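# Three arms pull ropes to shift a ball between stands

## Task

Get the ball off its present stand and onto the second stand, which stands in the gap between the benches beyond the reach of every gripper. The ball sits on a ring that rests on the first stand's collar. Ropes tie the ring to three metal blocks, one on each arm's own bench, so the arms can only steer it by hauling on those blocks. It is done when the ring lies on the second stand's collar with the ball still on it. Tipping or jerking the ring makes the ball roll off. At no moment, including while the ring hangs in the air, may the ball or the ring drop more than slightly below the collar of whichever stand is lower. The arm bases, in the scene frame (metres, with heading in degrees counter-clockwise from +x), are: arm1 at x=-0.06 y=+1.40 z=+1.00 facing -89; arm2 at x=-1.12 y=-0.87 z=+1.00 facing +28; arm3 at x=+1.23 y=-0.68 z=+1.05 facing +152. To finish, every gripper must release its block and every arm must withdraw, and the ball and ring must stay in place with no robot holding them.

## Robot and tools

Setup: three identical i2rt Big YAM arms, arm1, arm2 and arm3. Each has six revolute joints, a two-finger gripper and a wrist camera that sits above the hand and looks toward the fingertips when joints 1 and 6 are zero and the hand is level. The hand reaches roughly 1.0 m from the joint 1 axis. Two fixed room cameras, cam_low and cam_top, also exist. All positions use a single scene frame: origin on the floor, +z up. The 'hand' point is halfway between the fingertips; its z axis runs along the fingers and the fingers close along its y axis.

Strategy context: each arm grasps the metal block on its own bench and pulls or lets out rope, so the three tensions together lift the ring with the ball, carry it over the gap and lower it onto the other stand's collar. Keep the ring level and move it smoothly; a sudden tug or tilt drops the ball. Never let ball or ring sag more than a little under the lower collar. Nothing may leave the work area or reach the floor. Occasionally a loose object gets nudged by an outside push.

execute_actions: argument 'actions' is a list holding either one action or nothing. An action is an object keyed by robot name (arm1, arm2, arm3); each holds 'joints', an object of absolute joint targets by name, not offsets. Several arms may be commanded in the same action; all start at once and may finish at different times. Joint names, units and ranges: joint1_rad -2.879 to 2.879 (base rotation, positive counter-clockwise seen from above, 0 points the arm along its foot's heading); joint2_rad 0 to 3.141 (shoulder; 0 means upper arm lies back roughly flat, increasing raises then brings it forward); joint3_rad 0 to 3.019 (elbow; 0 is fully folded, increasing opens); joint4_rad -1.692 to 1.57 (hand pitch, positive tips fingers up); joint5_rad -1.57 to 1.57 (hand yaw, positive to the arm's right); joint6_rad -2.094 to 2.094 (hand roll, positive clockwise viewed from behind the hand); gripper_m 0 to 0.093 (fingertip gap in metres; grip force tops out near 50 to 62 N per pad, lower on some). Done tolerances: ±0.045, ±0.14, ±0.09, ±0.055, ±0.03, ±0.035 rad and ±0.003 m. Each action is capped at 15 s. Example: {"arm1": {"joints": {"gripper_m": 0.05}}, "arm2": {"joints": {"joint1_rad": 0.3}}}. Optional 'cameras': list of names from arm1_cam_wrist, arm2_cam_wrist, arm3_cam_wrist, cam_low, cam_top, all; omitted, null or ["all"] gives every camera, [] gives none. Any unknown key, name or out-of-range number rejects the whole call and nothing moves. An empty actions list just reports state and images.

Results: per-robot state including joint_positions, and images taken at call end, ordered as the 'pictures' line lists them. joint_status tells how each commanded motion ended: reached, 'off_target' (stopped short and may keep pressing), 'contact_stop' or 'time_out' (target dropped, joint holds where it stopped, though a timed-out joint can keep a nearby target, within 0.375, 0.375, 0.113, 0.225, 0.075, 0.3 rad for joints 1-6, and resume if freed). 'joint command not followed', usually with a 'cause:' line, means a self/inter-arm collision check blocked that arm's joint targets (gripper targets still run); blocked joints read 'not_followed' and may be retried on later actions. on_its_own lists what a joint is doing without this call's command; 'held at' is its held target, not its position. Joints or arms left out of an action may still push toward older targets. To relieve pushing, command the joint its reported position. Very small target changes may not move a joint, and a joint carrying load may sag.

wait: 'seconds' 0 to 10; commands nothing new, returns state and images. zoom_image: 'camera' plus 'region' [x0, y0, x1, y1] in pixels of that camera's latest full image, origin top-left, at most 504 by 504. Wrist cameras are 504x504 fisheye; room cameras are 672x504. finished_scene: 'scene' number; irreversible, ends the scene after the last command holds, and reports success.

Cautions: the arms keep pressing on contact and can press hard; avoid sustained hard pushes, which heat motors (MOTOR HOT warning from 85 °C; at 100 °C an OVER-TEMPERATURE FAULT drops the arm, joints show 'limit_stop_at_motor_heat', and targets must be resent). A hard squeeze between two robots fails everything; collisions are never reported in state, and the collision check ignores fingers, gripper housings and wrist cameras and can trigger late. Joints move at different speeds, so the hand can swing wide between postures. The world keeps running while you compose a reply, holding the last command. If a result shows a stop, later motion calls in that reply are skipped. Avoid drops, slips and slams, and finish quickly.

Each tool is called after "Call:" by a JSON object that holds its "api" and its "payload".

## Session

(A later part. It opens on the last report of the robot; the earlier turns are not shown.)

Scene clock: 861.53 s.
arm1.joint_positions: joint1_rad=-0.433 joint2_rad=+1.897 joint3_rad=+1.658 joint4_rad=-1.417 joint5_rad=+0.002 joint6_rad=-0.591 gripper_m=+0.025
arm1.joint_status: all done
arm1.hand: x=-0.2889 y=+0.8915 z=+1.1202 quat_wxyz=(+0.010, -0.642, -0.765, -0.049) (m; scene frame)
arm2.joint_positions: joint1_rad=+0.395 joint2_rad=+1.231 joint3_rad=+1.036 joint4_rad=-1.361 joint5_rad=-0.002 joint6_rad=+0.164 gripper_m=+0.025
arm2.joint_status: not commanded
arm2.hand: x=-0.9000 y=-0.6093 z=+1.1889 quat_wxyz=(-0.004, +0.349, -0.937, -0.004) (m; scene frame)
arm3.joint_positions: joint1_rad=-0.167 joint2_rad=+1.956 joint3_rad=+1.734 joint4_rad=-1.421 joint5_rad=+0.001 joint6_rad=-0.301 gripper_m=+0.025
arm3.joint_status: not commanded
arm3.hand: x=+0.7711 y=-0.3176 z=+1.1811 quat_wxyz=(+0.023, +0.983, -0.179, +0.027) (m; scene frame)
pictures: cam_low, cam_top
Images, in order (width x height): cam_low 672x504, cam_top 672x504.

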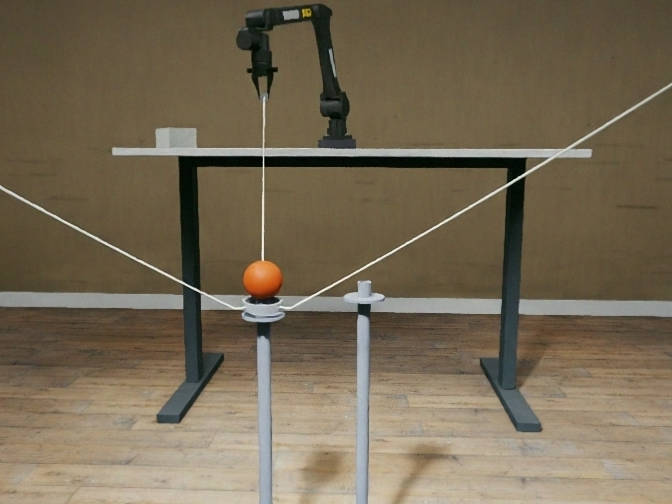

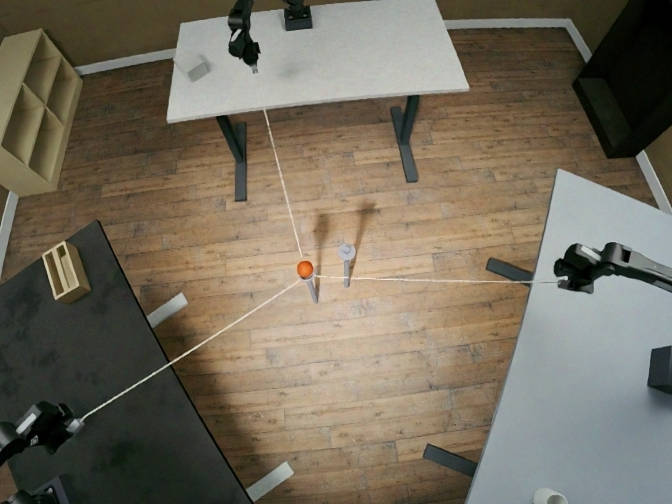

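Call:
{"api": "execute_actions", "payload": {"actions": [{"arm1":{"joints":{"joint1_rad":-0.462,"joint2_rad":1.838,"joint3_rad":1.647,"joint6_rad":-0.617}},"arm2":{"joints":{"joint4_rad":-1.39}},"arm3":{"joints":{"joint4_rad":-1.455}}}], "cameras": []}}

Call:
{"api": "wait", "payload": {"seconds": 1}}

Call:
{"api": "zoom_image", "payload": {"camera": "cam_low", "region": [212, 245, 312, 335]}}

Call:
{"api": "zoom_image", "payload": {"camera": "cam_top", "region": [288, 252, 328, 292]}}

Scene clock: 947.57 s.
arm1.joint_positions: joint1_rad=-0.446 joint2_rad=+1.882 joint3_rad=+1.641 joint4_rad=-1.417 joint5_rad=+0.002 joint6_rad=-0.608 gripper_m=+0.025
arm1.joint_status: all done
arm1.hand: x=-0.2929 y=+0.8995 z=+1.1224 quat_wxyz=(+0.009, -0.641, -0.766, -0.050) (m; scene frame)
arm2.joint_positions: joint1_rad=+0.395 joint2_rad=+1.231 joint3_rad=+1.036 joint4_rad=-1.377 joint5_rad=-0.002 joint6_rad=+0.164 gripper_m=+0.025
arm2.joint_status: all done
arm2.hand: x=-0.9026 y=-0.6124 z=+1.1889 quat_wxyz=(+0.003, +0.349, -0.937, +0.000) (m; scene frame)
arm3.joint_positions: joint1_rad=-0.167 joint2_rad=+1.956 joint3_rad=+1.734 joint4_rad=-1.440 joint5_rad=+0.001 joint6_rad=-0.301 gripper_m=+0.025
arm3.joint_status: all done
arm3.hand: x=+0.7748 y=-0.3204 z=+1.1815 quat_wxyz=(+0.027, +0.983, -0.178, +0.035) (m; scene frame)
pictures: none
No camera images: the call's "cameras" was empty. Leave "cameras" out to get every camera's image.

Scene clock: 948.57 s.
arm1.joint_positions: joint1_rad=-0.446 joint2_rad=+1.882 joint3_rad=+1.641 joint4_rad=-1.417 joint5_rad=+0.002 joint6_rad=-0.608 gripper_m=+0.025
arm1.joint_status: all done
arm1.hand: x=-0.2929 y=+0.8995 z=+1.1224 quat_wxyz=(+0.009, -0.640, -0.766, -0.050) (m; scene frame)
arm2.joint_positions: joint1_rad=+0.395 joint2_rad=+1.231 joint3_rad=+1.036 joint4_rad=-1.377 joint5_rad=-0.002 joint6_rad=+0.164 gripper_m=+0.025
arm2.joint_status: all done
arm2.hand: x=-0.9026 y=-0.6124 z=+1.1889 quat_wxyz=(+0.003, +0.349, -0.937, +0.000) (m; scene frame)
arm3.joint_positions: joint1_rad=-0.167 joint2_rad=+1.956 joint3_rad=+1.734 joint4_rad=-1.440 joint5_rad=+0.001 joint6_rad=-0.301 gripper_m=+0.025
arm3.joint_status: all done
arm3.hand: x=+0.7748 y=-0.3204 z=+1.1815 quat_wxyz=(+0.027, +0.983, -0.178, +0.035) (m; scene frame)
wait: 1.00 s; at rest by 0.27 s
pictures: arm1_cam_wrist, arm2_cam_wrist, arm3_cam_wrist, cam_low, cam_top
Images, in order (width x height): arm1_cam_wrist 504x504, arm2_cam_wrist 504x504, arm3_cam_wrist 504x504, cam_low 672x504, cam_top 672x504.

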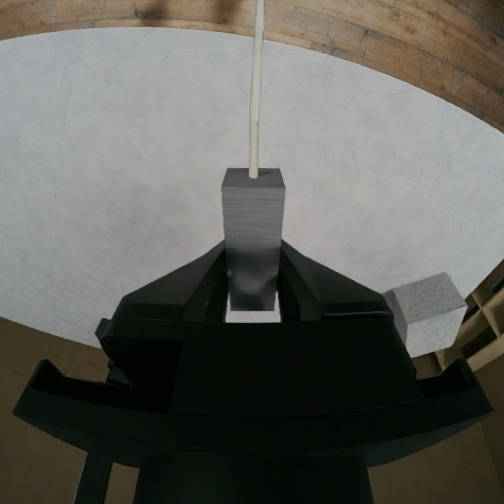

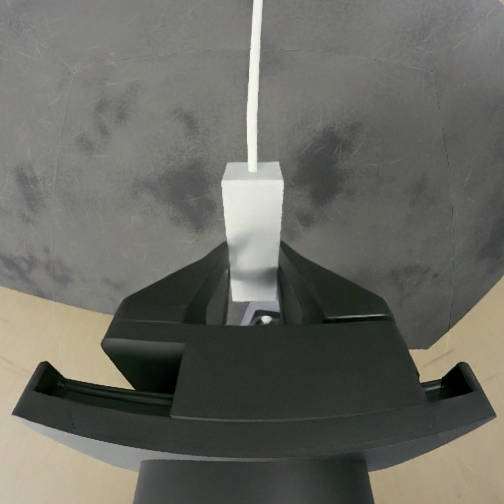

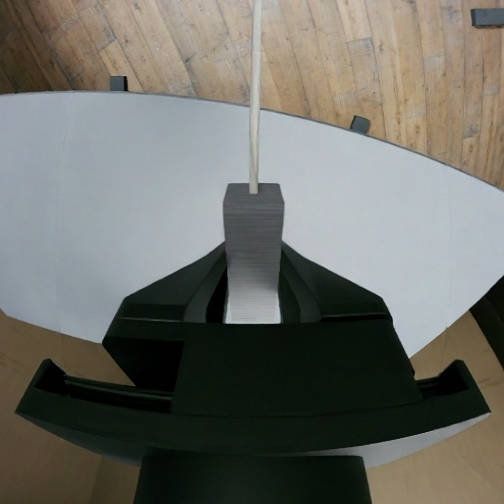

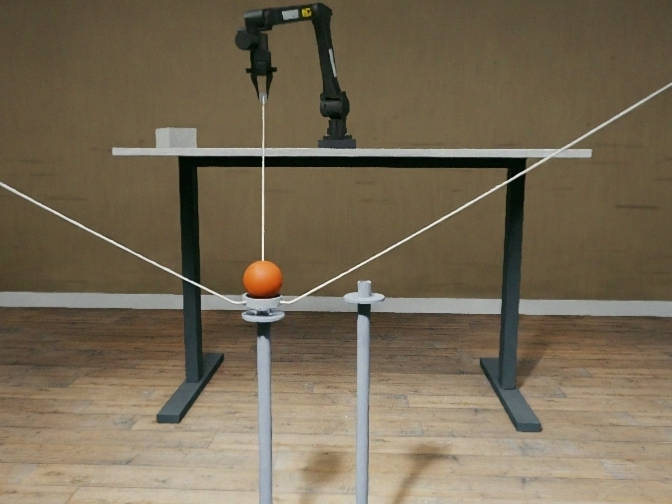

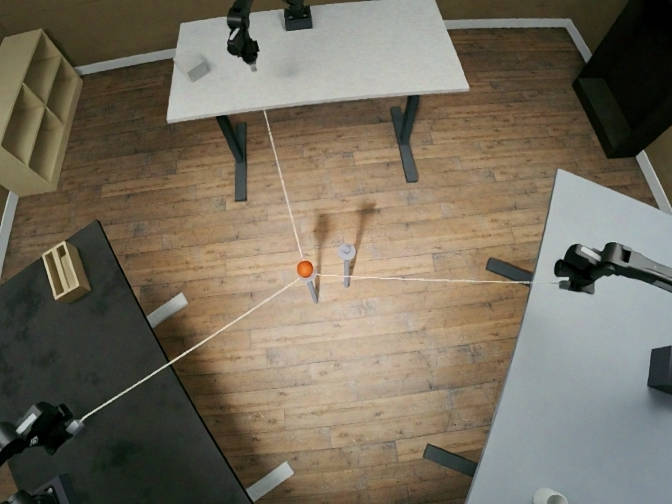

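Region (212, 245, 312, 335) of cam_low's 672x504 image, scaled by 5.040, with more detail than that image has; it fills the top 454 rows of this view, and the rest is white.

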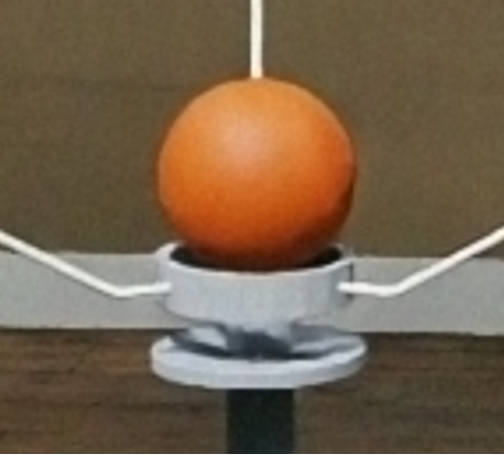

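Region (288, 252, 328, 292) of cam_top's 672x504 image, scaled by 12.600, with more detail than that image has.

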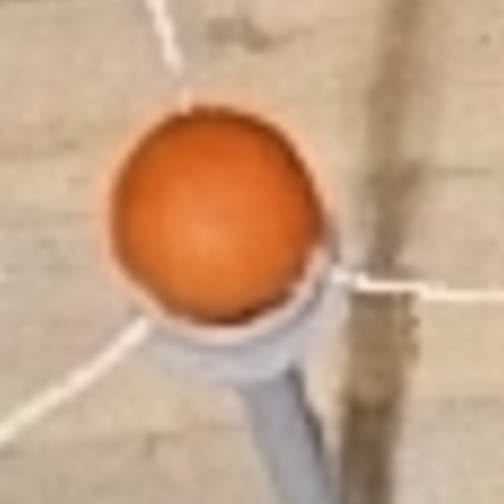

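Call:
{"api": "execute_actions", "payload": {"actions": [{"arm1":{"joints":{"joint1_rad":-0.474,"joint2_rad":1.817,"joint3_rad":1.626,"joint6_rad":-0.629}},"arm2":{"joints":{"joint1_rad":0.409,"joint2_rad":1.188,"joint3_rad":0.994}},"arm3":{"joints":{"joint1_rad":-0.184,"joint2_rad":1.900,"joint3_rad":1.720}}}], "cameras": []}}

Call:
{"api": "zoom_image", "payload": {"camera": "cam_low", "region": [340, 265, 390, 315]}}

Scene clock: 977.23 s.
arm1.joint_positions: joint1_rad=-0.455 joint2_rad=+1.862 joint3_rad=+1.620 joint4_rad=-1.419 joint5_rad=+0.000 joint6_rad=-0.619 gripper_m=+0.025
arm1.joint_status: all done
arm1.hand: x=-0.2941 y=+0.9084 z=+1.1255 quat_wxyz=(+0.009, -0.640, -0.767, -0.052) (m; scene frame)
arm2.joint_positions: joint1_rad=+0.401 joint2_rad=+1.200 joint3_rad=+1.005 joint4_rad=-1.378 joint5_rad=-0.002 joint6_rad=+0.164 gripper_m=+0.025
arm2.joint_status: all done
arm2.hand: x=-0.9118 y=-0.6202 z=+1.1868 quat_wxyz=(+0.003, +0.352, -0.936, +0.001) (m; scene frame)
arm3.joint_positions: joint1_rad=-0.170 joint2_rad=+1.942 joint3_rad=+1.714 joint4_rad=-1.441 joint5_rad=+0.000 joint6_rad=-0.301 gripper_m=+0.025
arm3.joint_status: all done
arm3.hand: x=+0.7813 y=-0.3231 z=+1.1826 quat_wxyz=(+0.029, +0.983, -0.180, +0.038) (m; scene frame)
pictures: none
No camera images: the call's "cameras" was empty. Leave "cameras" out to get every camera's image.

Region (340, 265, 390, 315) of cam_low's 672x504 image, scaled by 10.080, with more detail than that image has.

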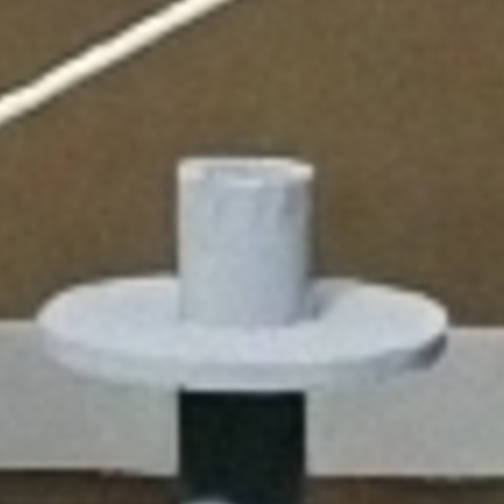

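Call:
{"api": "execute_actions", "payload": {"actions": [], "cameras": ["cam_low","cam_top"]}}

Call:
{"api": "zoom_image", "payload": {"camera": "cam_low", "region": [212, 245, 312, 335]}}

Call:
{"api": "zoom_image", "payload": {"camera": "cam_top", "region": [288, 252, 328, 292]}}

Scene clock: 983.13 s.
arm1.joint_positions: joint1_rad=-0.455 joint2_rad=+1.862 joint3_rad=+1.620 joint4_rad=-1.419 joint5_rad=+0.000 joint6_rad=-0.619 gripper_m=+0.025
arm1.joint_status: all done
arm1.hand: x=-0.2941 y=+0.9084 z=+1.1255 quat_wxyz=(+0.009, -0.640, -0.767, -0.052) (m; scene frame)
arm2.joint_positions: joint1_rad=+0.401 joint2_rad=+1.200 joint3_rad=+1.005 joint4_rad=-1.378 joint5_rad=-0.002 joint6_rad=+0.164 gripper_m=+0.025
arm2.joint_status: all done
arm2.hand: x=-0.9118 y=-0.6202 z=+1.1868 quat_wxyz=(+0.003, +0.352, -0.936, +0.001) (m; scene frame)
arm3.joint_positions: joint1_rad=-0.170 joint2_rad=+1.942 joint3_rad=+1.714 joint4_rad=-1.441 joint5_rad=+0.000 joint6_rad=-0.301 gripper_m=+0.025
arm3.joint_status: all done
arm3.hand: x=+0.7813 y=-0.3231 z=+1.1826 quat_wxyz=(+0.029, +0.983, -0.180, +0.038) (m; scene frame)
pictures: cam_low, cam_top
Images, in order (width x height): cam_low 672x504, cam_top 672x504.

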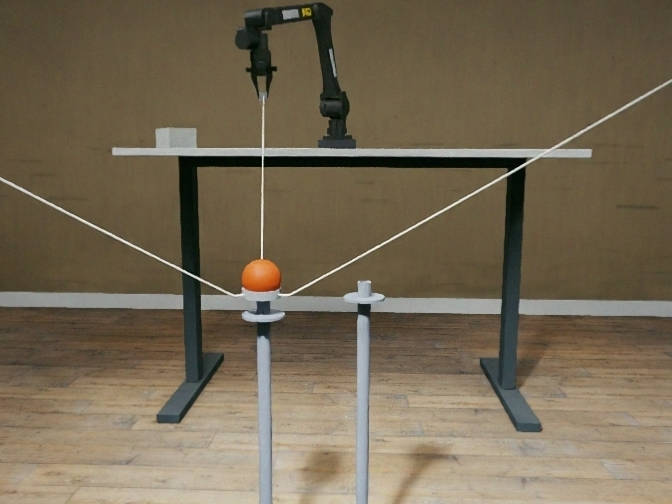

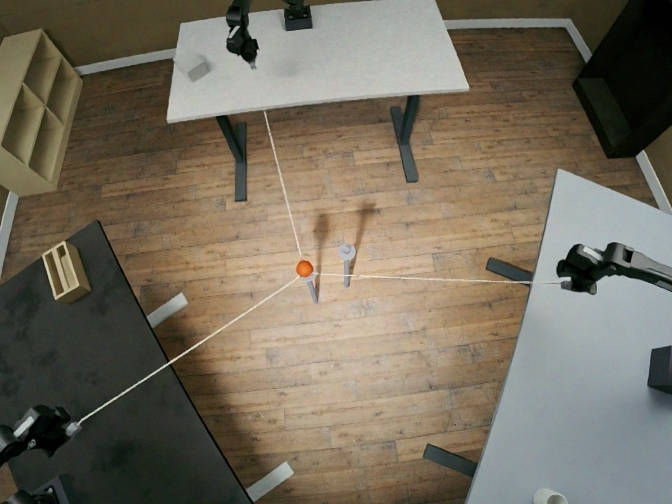

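Region (212, 245, 312, 335) of cam_low's 672x504 image, scaled by 5.040, with more detail than that image has; it fills the top 454 rows of this view, and the rest is white.

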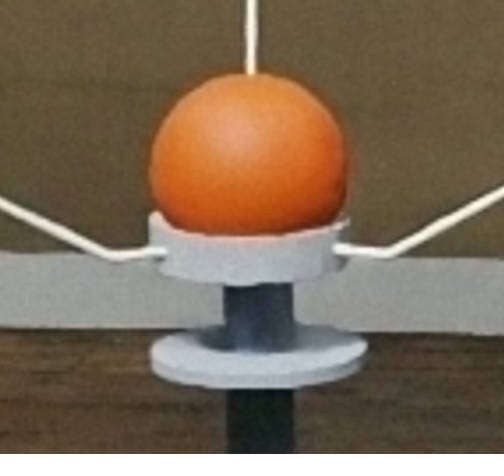

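Region (288, 252, 328, 292) of cam_top's 672x504 image, scaled by 12.600, with more detail than that image has.

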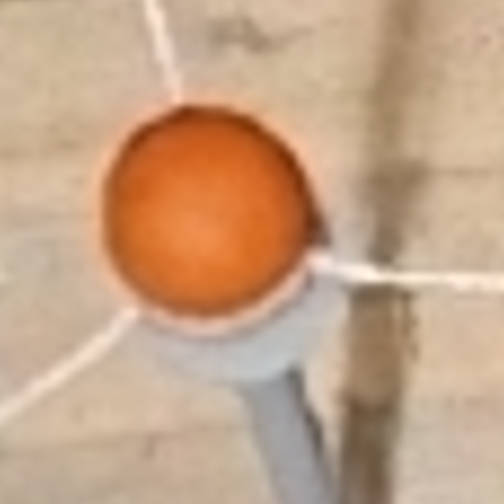

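Call:
{"api": "execute_actions", "payload": {"actions": [{"arm1":{"joints":{"joint1_rad":-0.490,"joint2_rad":1.785,"joint3_rad":1.594,"joint6_rad":-0.645}},"arm2":{"joints":{"joint1_rad":0.417,"joint2_rad":1.136,"joint3_rad":0.942,"joint6_rad":0.19}},"arm3":{"joints":{"joint1_rad":-0.192,"joint2_rad":1.853,"joint3_rad":1.677,"joint6_rad":-0.32}}}], "cameras": ["cam_low","cam_top"]}}

Call:
{"api": "zoom_image", "payload": {"camera": "cam_low", "region": [212, 225, 312, 325]}}

Scene clock: 999.10 s.
arm1.joint_positions: joint1_rad=-0.471 joint2_rad=+1.828 joint3_rad=+1.587 joint4_rad=-1.419 joint5_rad=-0.001 joint6_rad=-0.635 gripper_m=+0.025
arm1.joint_status: all done
arm1.hand: x=-0.2968 y=+0.9220 z=+1.1316 quat_wxyz=(+0.007, -0.639, -0.767, -0.051) (m; scene frame)
arm2.joint_positions: joint1_rad=+0.409 joint2_rad=+1.145 joint3_rad=+0.952 joint4_rad=-1.378 joint5_rad=-0.002 joint6_rad=+0.183 gripper_m=+0.025
arm2.joint_status: all done
arm2.hand: x=-0.9263 y=-0.6344 z=+1.1829 quat_wxyz=(+0.002, +0.346, -0.938, +0.000) (m; scene frame)
arm3.joint_positions: joint1_rad=-0.178 joint2_rad=+1.887 joint3_rad=+1.669 joint4_rad=-1.441 joint5_rad=+0.000 joint6_rad=-0.311 gripper_m=+0.025
arm3.joint_status: all done
arm3.hand: x=+0.7960 y=-0.3287 z=+1.1964 quat_wxyz=(+0.027, +0.983, -0.179, +0.033) (m; scene frame)
pictures: cam_low, cam_top
Images, in order (width x height): cam_low 672x504, cam_top 672x504.

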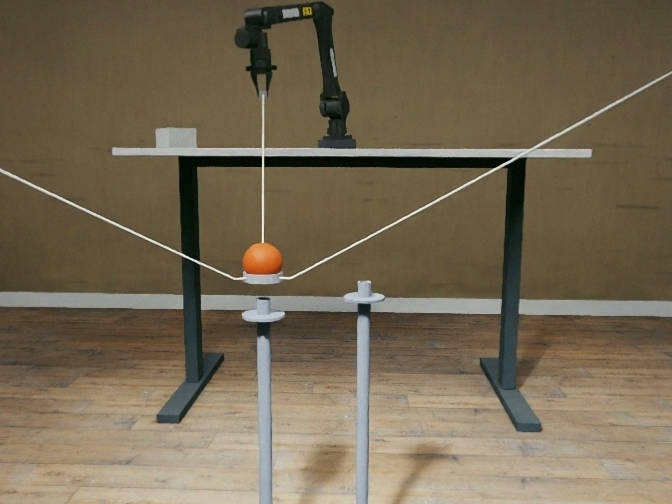

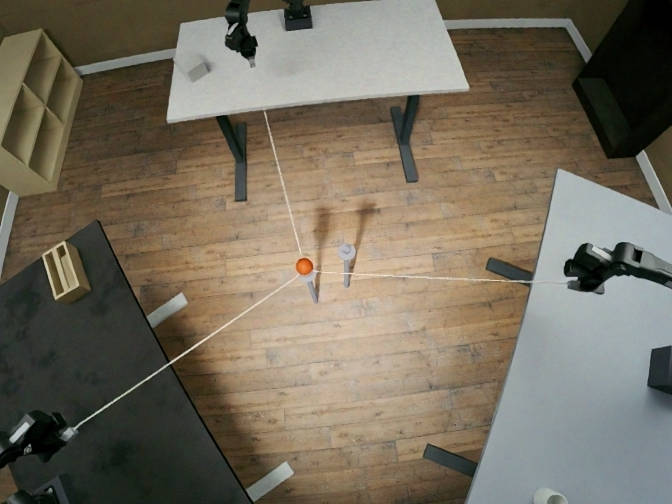

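Region (212, 225, 312, 325) of cam_low's 672x504 image, scaled by 5.040, with more detail than that image has.

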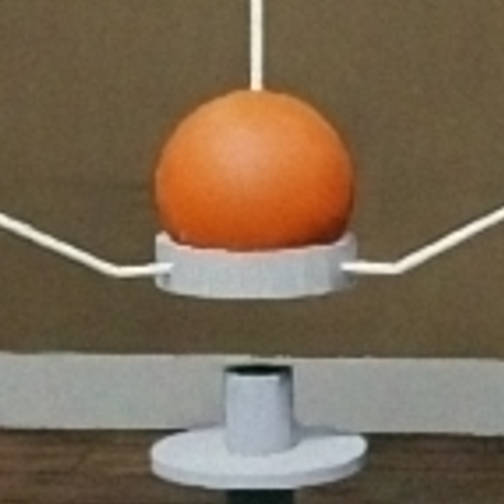

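Call:
{"api": "execute_actions", "payload": {"actions": [{"arm1":{"joints":{"joint1_rad":-0.387,"joint2_rad":1.669,"joint3_rad":1.497,"joint4_rad":-1.457,"joint6_rad":-0.550}},"arm2":{"joints":{"joint1_rad":0.324,"joint2_rad":1.272,"joint3_rad":1.151,"joint4_rad":-1.433,"joint6_rad":0.097}},"arm3":{"joints":{"joint1_rad":-0.284,"joint2_rad":1.774,"joint3_rad":1.629,"joint4_rad":-1.487,"joint6_rad":-0.413}}}], "cameras": ["cam_low","cam_top"]}}

Call:
{"api": "zoom_image", "payload": {"camera": "cam_low", "region": [235, 205, 395, 325]}}

Scene clock: 1074.87 s.
arm1.joint_positions: joint1_rad=-0.376 joint2_rad=+1.693 joint3_rad=+1.487 joint4_rad=-1.435 joint5_rad=-0.003 joint6_rad=-0.558 gripper_m=+0.025
arm1.joint_status: all done
arm1.hand: x=-0.2360 y=+0.9399 z=+1.1644 quat_wxyz=(+0.007, -0.633, -0.773, -0.042) (m; scene frame)
arm2.joint_positions: joint1_rad=+0.320 joint2_rad=+1.284 joint3_rad=+1.104 joint4_rad=-1.418 joint5_rad=-0.001 joint6_rad=+0.105 gripper_m=+0.025
arm2.joint_status: all done
arm2.hand: x=-0.8736 y=-0.6186 z=+1.1973 quat_wxyz=(+0.014, +0.341, -0.940, +0.006) (m; scene frame)
arm3.joint_positions: joint1_rad=-0.290 joint2_rad=+1.799 joint3_rad=+1.618 joint4_rad=-1.469 joint5_rad=-0.002 joint6_rad=-0.404 gripper_m=+0.025
arm3.joint_status: all done
arm3.hand: x=+0.8555 y=-0.3005 z=+1.2237 quat_wxyz=(+0.029, +0.981, -0.189, +0.027) (m; scene frame)
pictures: cam_low, cam_top
Images, in order (width x height): cam_low 672x504, cam_top 672x504.

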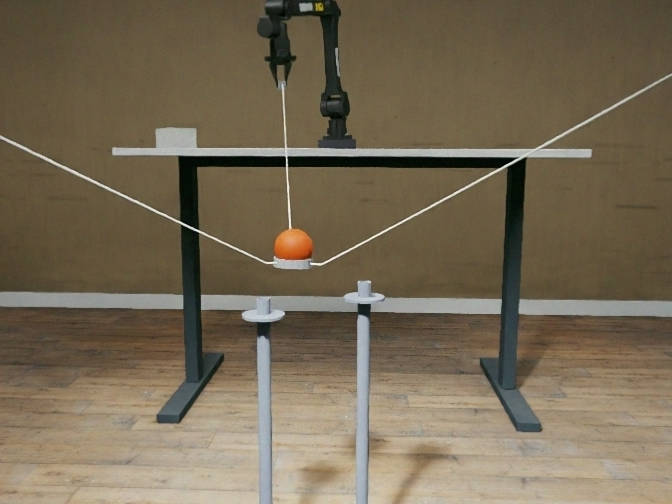

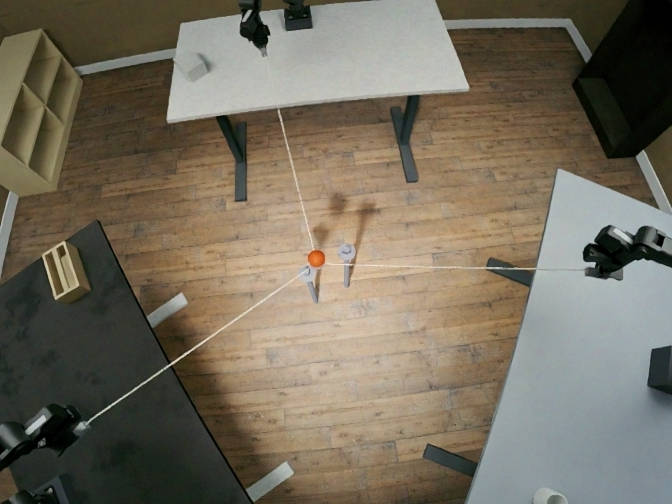

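Region (235, 205, 395, 325) of cam_low's 672x504 image, scaled by 3.150, with more detail than that image has; it fills the top 378 rows of this view, and the rest is white.

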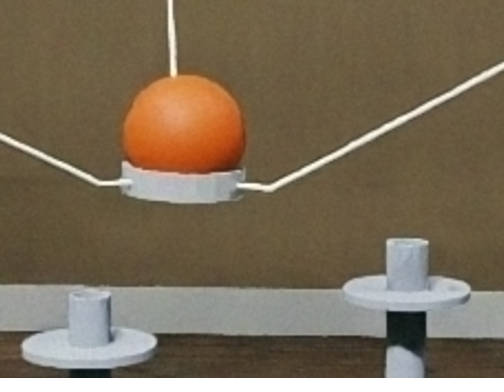

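Call:
{"api": "execute_actions", "payload": {"actions": [{"arm1":{"joints":{"joint1_rad":-0.314,"joint2_rad":1.585,"joint3_rad":1.382,"joint4_rad":-1.402,"joint6_rad":-0.462}},"arm2":{"joints":{"joint1_rad":0.273,"joint2_rad":1.396,"joint3_rad":1.300,"joint4_rad":-1.433,"joint6_rad":0.039}},"arm3":{"joints":{"joint1_rad":-0.366,"joint2_rad":1.722,"joint3_rad":1.563,"joint4_rad":-1.449,"joint6_rad":-0.512}}}], "cameras": ["cam_low","cam_top"]}}

Call:
{"api": "zoom_image", "payload": {"camera": "cam_low", "region": [235, 205, 395, 325]}}

Scene clock: 1094.40 s.
arm1.joint_positions: joint1_rad=-0.311 joint2_rad=+1.622 joint3_rad=+1.376 joint4_rad=-1.407 joint5_rad=-0.003 joint6_rad=-0.471 gripper_m=+0.025
arm1.joint_status: all done
arm1.hand: x=-0.1960 y=+0.9611 z=+1.1575 quat_wxyz=(+0.012, -0.641, -0.766, -0.047) (m; scene frame)
arm2.joint_positions: joint1_rad=+0.271 joint2_rad=+1.408 joint3_rad=+1.244 joint4_rad=-1.420 joint5_rad=-0.001 joint6_rad=+0.047 gripper_m=+0.025
arm2.joint_status: all done
arm2.hand: x=-0.8234 y=-0.5947 z=+1.2053 quat_wxyz=(+0.008, +0.346, -0.938, +0.003) (m; scene frame)
arm3.joint_positions: joint1_rad=-0.366 joint2_rad=+1.762 joint3_rad=+1.557 joint4_rad=-1.450 joint5_rad=-0.003 joint6_rad=-0.502 gripper_m=+0.025
arm3.joint_status: all done
arm3.hand: x=+0.8955 y=-0.2854 z=+1.2196 quat_wxyz=(+0.034, +0.983, -0.178, +0.026) (m; scene frame)
pictures: cam_low, cam_top
Images, in order (width x height): cam_low 672x504, cam_top 672x504.

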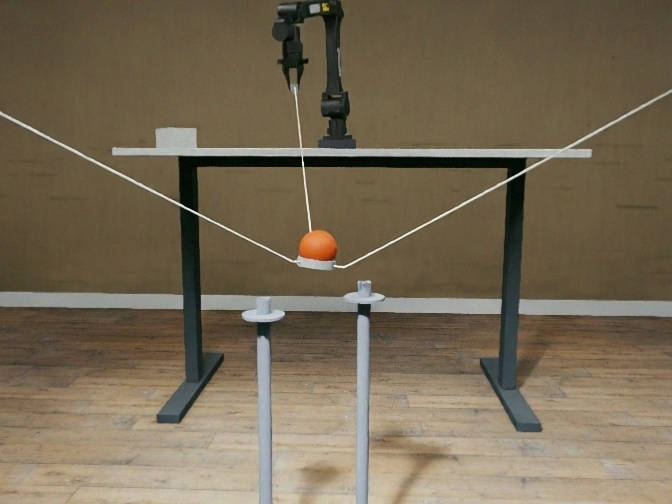

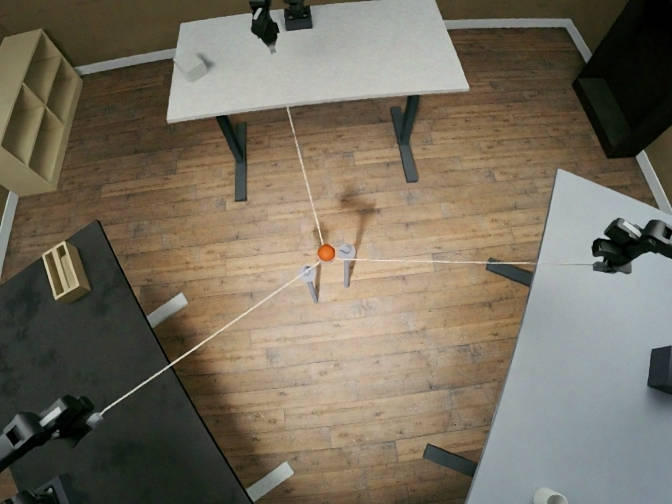

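Region (235, 205, 395, 325) of cam_low's 672x504 image, scaled by 3.150, with more detail than that image has; it fills the top 378 rows of this view, and the rest is white.

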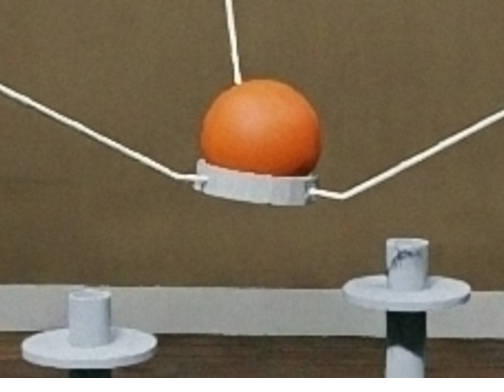

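Call:
{"api": "execute_actions", "payload": {"actions": [], "cameras": ["cam_low","cam_top"]}}

Call:
{"api": "zoom_image", "payload": {"camera": "cam_low", "region": [270, 215, 400, 315]}}

Call:
{"api": "zoom_image", "payload": {"camera": "cam_top", "region": [295, 230, 365, 285]}}

Scene clock: 1100.10 s.
arm1.joint_positions: joint1_rad=-0.311 joint2_rad=+1.622 joint3_rad=+1.376 joint4_rad=-1.407 joint5_rad=-0.003 joint6_rad=-0.471 gripper_m=+0.025
arm1.joint_status: all done
arm1.hand: x=-0.1960 y=+0.9611 z=+1.1575 quat_wxyz=(+0.012, -0.641, -0.766, -0.047) (m; scene frame)
arm2.joint_positions: joint1_rad=+0.271 joint2_rad=+1.408 joint3_rad=+1.244 joint4_rad=-1.420 joint5_rad=-0.001 joint6_rad=+0.047 gripper_m=+0.025
arm2.joint_status: all done
arm2.hand: x=-0.8234 y=-0.5947 z=+1.2053 quat_wxyz=(+0.008, +0.346, -0.938, +0.003) (m; scene frame)
arm3.joint_positions: joint1_rad=-0.366 joint2_rad=+1.762 joint3_rad=+1.557 joint4_rad=-1.450 joint5_rad=-0.003 joint6_rad=-0.503 gripper_m=+0.025
arm3.joint_status: all done
arm3.hand: x=+0.8955 y=-0.2854 z=+1.2196 quat_wxyz=(+0.034, +0.983, -0.177, +0.026) (m; scene frame)
pictures: cam_low, cam_top
Images, in order (width x height): cam_low 672x504, cam_top 672x504.

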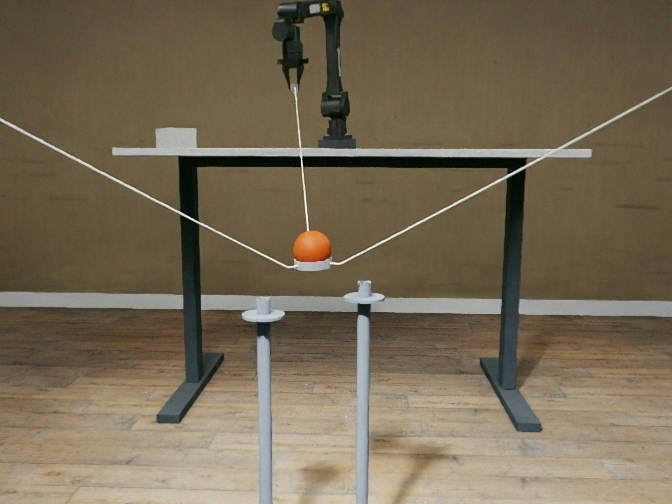

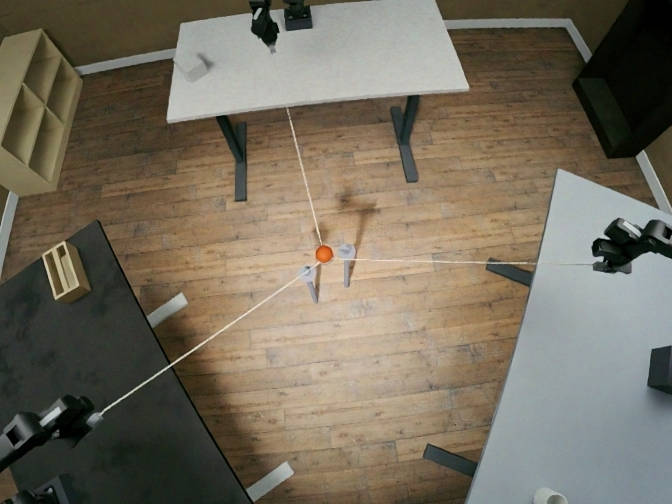

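Region (270, 215, 400, 315) of cam_low's 672x504 image, scaled by 3.877, with more detail than that image has; it fills the top 388 rows of this view, and the rest is white.

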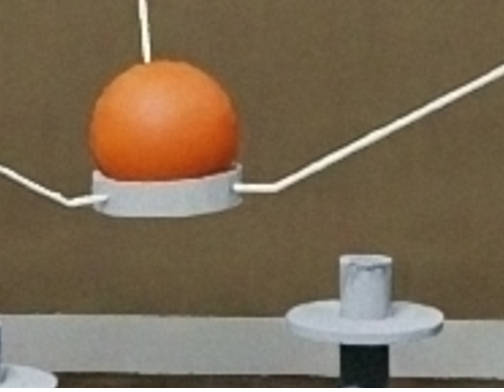

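Region (295, 230, 365, 285) of cam_top's 672x504 image, scaled by 7.200, with more detail than that image has; it fills the top 396 rows of this view, and the rest is white.

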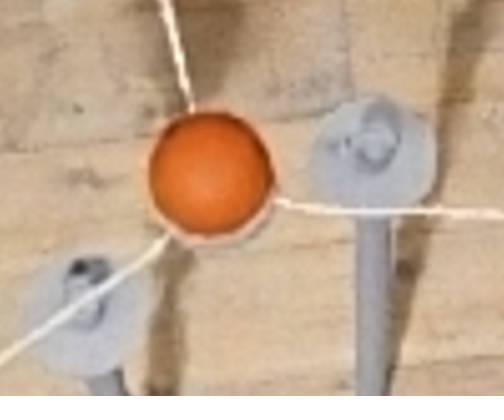

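Call:
{"api": "execute_actions", "payload": {"actions": [], "cameras": ["cam_low"]}}

Call:
{"api": "zoom_image", "payload": {"camera": "cam_low", "region": [270, 215, 400, 315]}}

Scene clock: 1122.80 s.
arm1.joint_positions: joint1_rad=-0.311 joint2_rad=+1.622 joint3_rad=+1.376 joint4_rad=-1.407 joint5_rad=-0.003 joint6_rad=-0.471 gripper_m=+0.025
arm1.joint_status: all done
arm1.hand: x=-0.1960 y=+0.9611 z=+1.1575 quat_wxyz=(+0.012, -0.641, -0.766, -0.047) (m; scene frame)
arm2.joint_positions: joint1_rad=+0.271 joint2_rad=+1.408 joint3_rad=+1.244 joint4_rad=-1.420 joint5_rad=-0.001 joint6_rad=+0.047 gripper_m=+0.025
arm2.joint_status: all done
arm2.hand: x=-0.8234 y=-0.5947 z=+1.2053 quat_wxyz=(+0.008, +0.346, -0.938, +0.003) (m; scene frame)
arm3.joint_positions: joint1_rad=-0.366 joint2_rad=+1.762 joint3_rad=+1.557 joint4_rad=-1.450 joint5_rad=-0.003 joint6_rad=-0.503 gripper_m=+0.025
arm3.joint_status: all done
arm3.hand: x=+0.8955 y=-0.2854 z=+1.2196 quat_wxyz=(+0.034, +0.983, -0.177, +0.026) (m; scene frame)
pictures: cam_low
Images, in order (width x height): cam_low 672x504.

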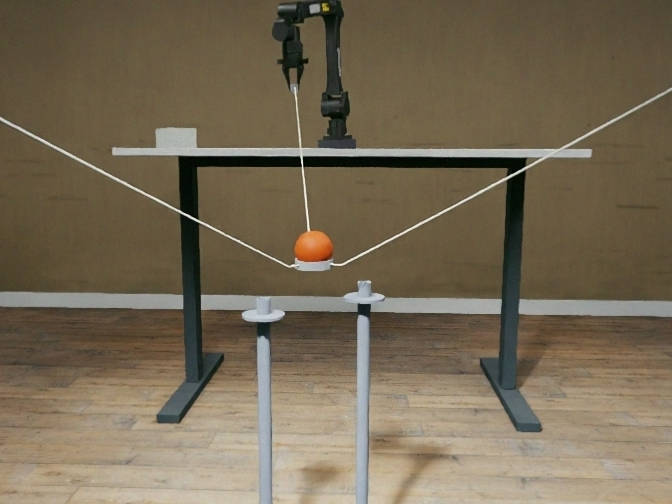

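Region (270, 215, 400, 315) of cam_low's 672x504 image, scaled by 3.877, with more detail than that image has; it fills the top 388 rows of this view, and the rest is white.

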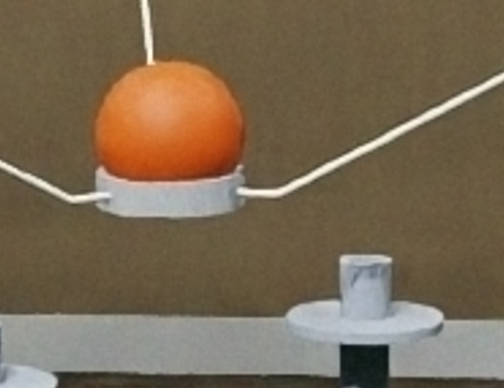

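Settled and level. Next step.

Call:
{"api": "execute_actions", "payload": {"actions": [{"arm1":{"joints":{"joint1_rad":-0.211,"joint2_rad":1.500,"joint3_rad":1.280,"joint4_rad":-1.394,"joint6_rad":-0.356}},"arm2":{"joints":{"joint1_rad":0.229,"joint2_rad":1.532,"joint3_rad":1.458,"joint4_rad":-1.444,"joint6_rad":-0.006}},"arm3":{"joints":{"joint1_rad":-0.472,"joint2_rad":1.677,"joint3_rad":1.509,"joint4_rad":-1.442,"joint6_rad":-0.620}}}], "cameras": ["cam_low"]}}

Call:
{"api": "zoom_image", "payload": {"camera": "cam_low", "region": [290, 205, 420, 315]}}

Scene clock: 1131.27 s.
arm1.joint_positions: joint1_rad=-0.204 joint2_rad=+1.529 joint3_rad=+1.274 joint4_rad=-1.393 joint5_rad=-0.003 joint6_rad=-0.365 gripper_m=+0.025
arm1.joint_status: all done
arm1.hand: x=-0.1419 y=+0.9833 z=+1.1618 quat_wxyz=(+0.014, -0.641, -0.766, -0.042) (m; scene frame)
arm2.joint_positions: joint1_rad=+0.228 joint2_rad=+1.544 joint3_rad=+1.401 joint4_rad=-1.431 joint5_rad=-0.001 joint6_rad=+0.002 gripper_m=+0.025
arm2.joint_status: all done
arm2.hand: x=-0.7696 y=-0.5715 z=+1.2085 quat_wxyz=(+0.004, +0.346, -0.938, +0.001) (m; scene frame)
arm3.joint_positions: joint1_rad=-0.476 joint2_rad=+1.712 joint3_rad=+1.502 joint4_rad=-1.440 joint5_rad=-0.003 joint6_rad=-0.610 gripper_m=+0.025
arm3.joint_status: all done
arm3.hand: x=+0.9500 y=-0.2650 z=+1.2233 quat_wxyz=(+0.035, +0.983, -0.179, +0.021) (m; scene frame)
pictures: cam_low
Images, in order (width x height): cam_low 672x504.

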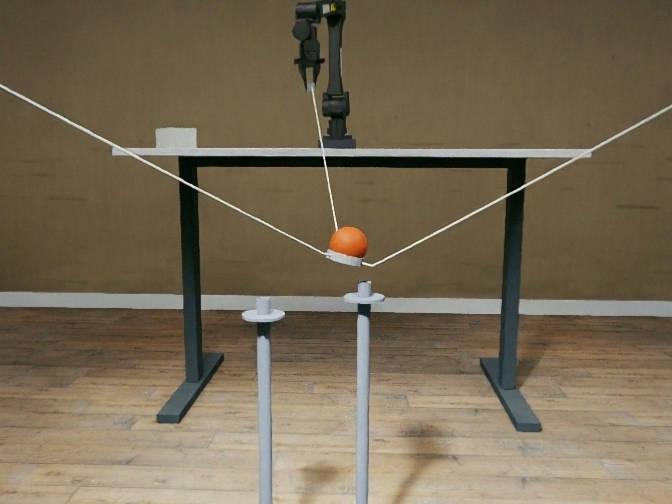

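Region (290, 205, 420, 315) of cam_low's 672x504 image, scaled by 3.877, with more detail than that image has; it fills the top 426 rows of this view, and the rest is white.

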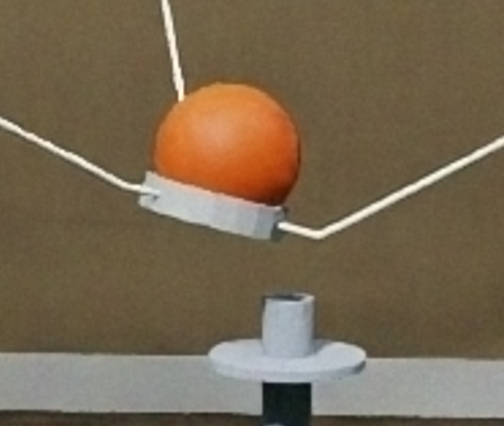

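Call:
{"api": "wait", "payload": {"seconds": 8}}

Call:
{"api": "zoom_image", "payload": {"camera": "cam_low", "region": [290, 205, 420, 315]}}

Call:
{"api": "zoom_image", "payload": {"camera": "cam_top", "region": [315, 220, 375, 275]}}

Scene clock: 1155.20 s.
arm1.joint_positions: joint1_rad=-0.204 joint2_rad=+1.529 joint3_rad=+1.274 joint4_rad=-1.393 joint5_rad=-0.003 joint6_rad=-0.365 gripper_m=+0.025
arm1.joint_status: all done
arm1.hand: x=-0.1419 y=+0.9833 z=+1.1618 quat_wxyz=(+0.014, -0.641, -0.766, -0.042) (m; scene frame)
arm2.joint_positions: joint1_rad=+0.228 joint2_rad=+1.544 joint3_rad=+1.401 joint4_rad=-1.431 joint5_rad=-0.001 joint6_rad=+0.002 gripper_m=+0.025
arm2.joint_status: all done
arm2.hand: x=-0.7696 y=-0.5715 z=+1.2085 quat_wxyz=(+0.004, +0.347, -0.938, +0.001) (m; scene frame)
arm3.joint_positions: joint1_rad=-0.476 joint2_rad=+1.712 joint3_rad=+1.502 joint4_rad=-1.440 joint5_rad=-0.003 joint6_rad=-0.611 gripper_m=+0.025
arm3.joint_status: all done
arm3.hand: x=+0.9500 y=-0.2650 z=+1.2233 quat_wxyz=(+0.035, +0.983, -0.178, +0.021) (m; scene frame)
wait: 8.00 s; at rest from the start
pictures: arm1_cam_wrist, arm2_cam_wrist, arm3_cam_wrist, cam_low, cam_top
Images, in order (width x height): arm1_cam_wrist 504x504, arm2_cam_wrist 504x504, arm3_cam_wrist 504x504, cam_low 672x504, cam_top 672x504.

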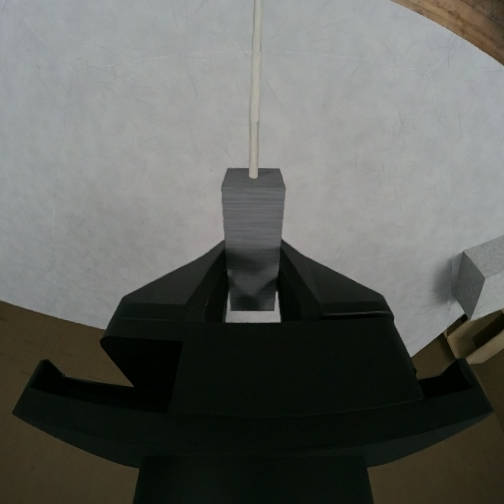

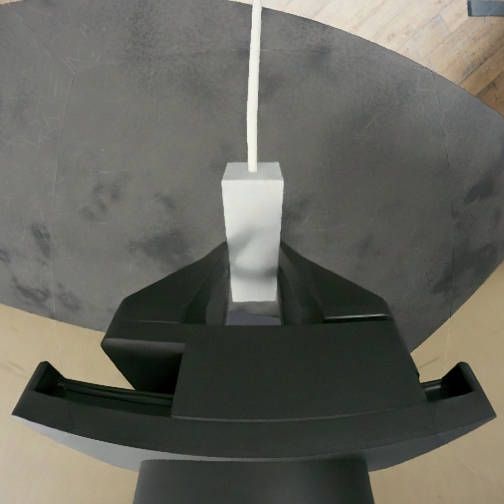

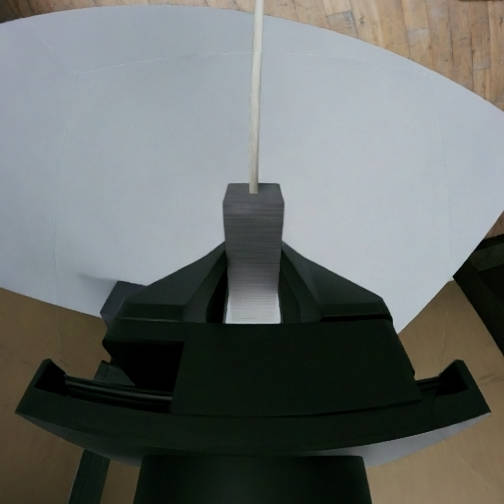

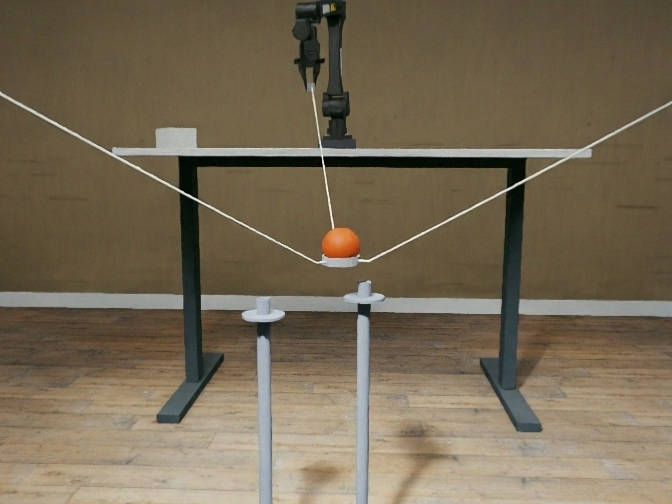

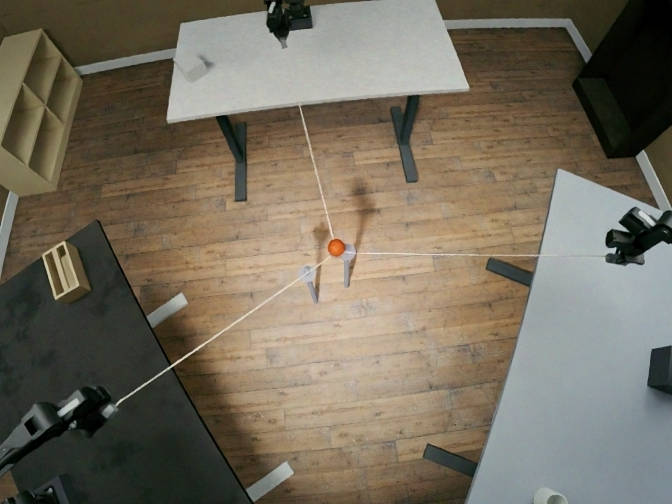

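Region (290, 205, 420, 315) of cam_low's 672x504 image, scaled by 3.877, with more detail than that image has; it fills the top 426 rows of this view, and the rest is white.

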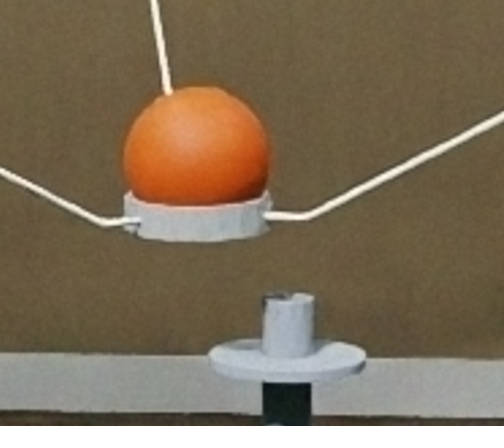

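Region (315, 220, 375, 275) of cam_top's 672x504 image, scaled by 8.400, with more detail than that image has; it fills the top 462 rows of this view, and the rest is white.

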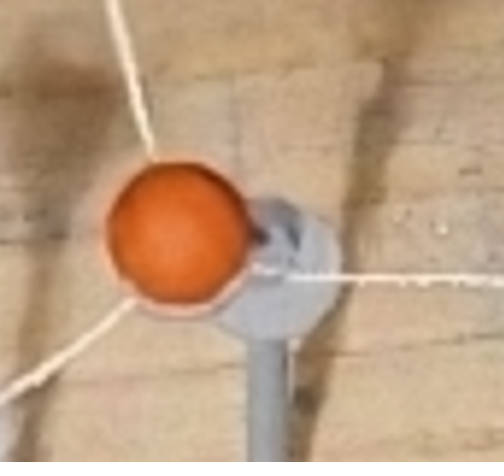

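Call:
{"api": "execute_actions", "payload": {"actions": [{"arm1":{"joints":{"joint1_rad":-0.146,"joint2_rad":1.456,"joint3_rad":1.238,"joint4_rad":-1.394,"joint6_rad":-0.298}},"arm2":{"joints":{"joint1_rad":0.205,"joint2_rad":1.607,"joint3_rad":1.544,"joint4_rad":-1.458,"joint6_rad":-0.025}},"arm3":{"joints":{"joint1_rad":-0.535,"joint2_rad":1.665,"joint3_rad":1.492,"joint4_rad":-1.442,"joint6_rad":-0.676}}}], "cameras": ["cam_low"]}}

Call:
{"api": "zoom_image", "payload": {"camera": "cam_low", "region": [290, 205, 420, 315]}}

Scene clock: 1170.33 s.
arm1.joint_positions: joint1_rad=-0.148 joint2_rad=+1.491 joint3_rad=+1.231 joint4_rad=-1.393 joint5_rad=-0.003 joint6_rad=-0.307 gripper_m=+0.025
arm1.joint_status: all done
arm1.hand: x=-0.1166 y=+0.9957 z=+1.1619 quat_wxyz=(+0.018, -0.642, -0.765, -0.043) (m; scene frame)
arm2.joint_positions: joint1_rad=+0.208 joint2_rad=+1.611 joint3_rad=+1.487 joint4_rad=-1.444 joint5_rad=-0.001 joint6_rad=-0.017 gripper_m=+0.025
arm2.joint_status: all done
arm2.hand: x=-0.7422 y=-0.5609 z=+1.2111 quat_wxyz=(+0.000, +0.346, -0.938, +0.000) (m; scene frame)
arm3.joint_positions: joint1_rad=-0.527 joint2_rad=+1.705 joint3_rad=+1.486 joint4_rad=-1.440 joint5_rad=-0.004 joint6_rad=-0.666 gripper_m=+0.025
arm3.joint_status: all done
arm3.hand: x=+0.9741 y=-0.2558 z=+1.2206 quat_wxyz=(+0.040, +0.983, -0.176, +0.022) (m; scene frame)
pictures: cam_low
Images, in order (width x height): cam_low 672x504.

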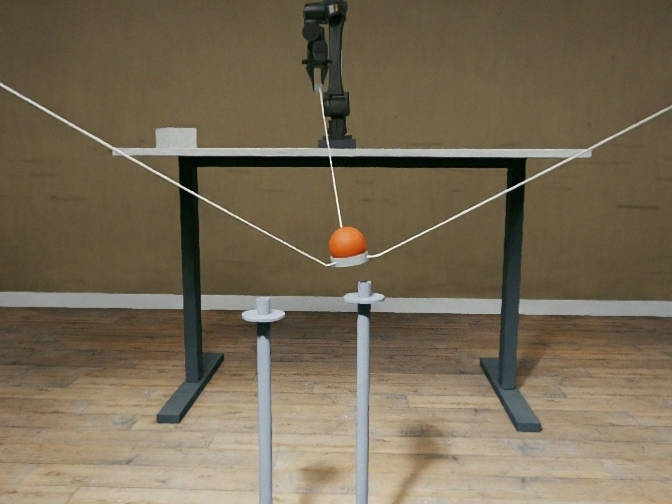

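Region (290, 205, 420, 315) of cam_low's 672x504 image, scaled by 3.877, with more detail than that image has; it fills the top 426 rows of this view, and the rest is white.

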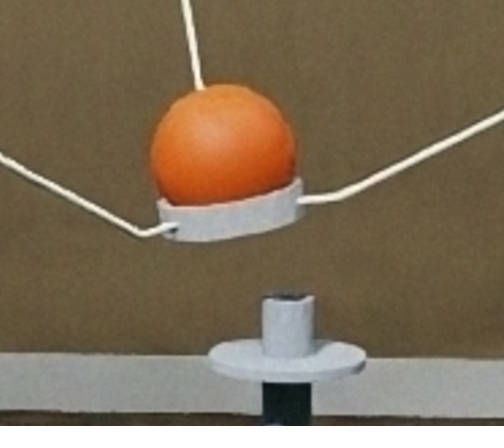

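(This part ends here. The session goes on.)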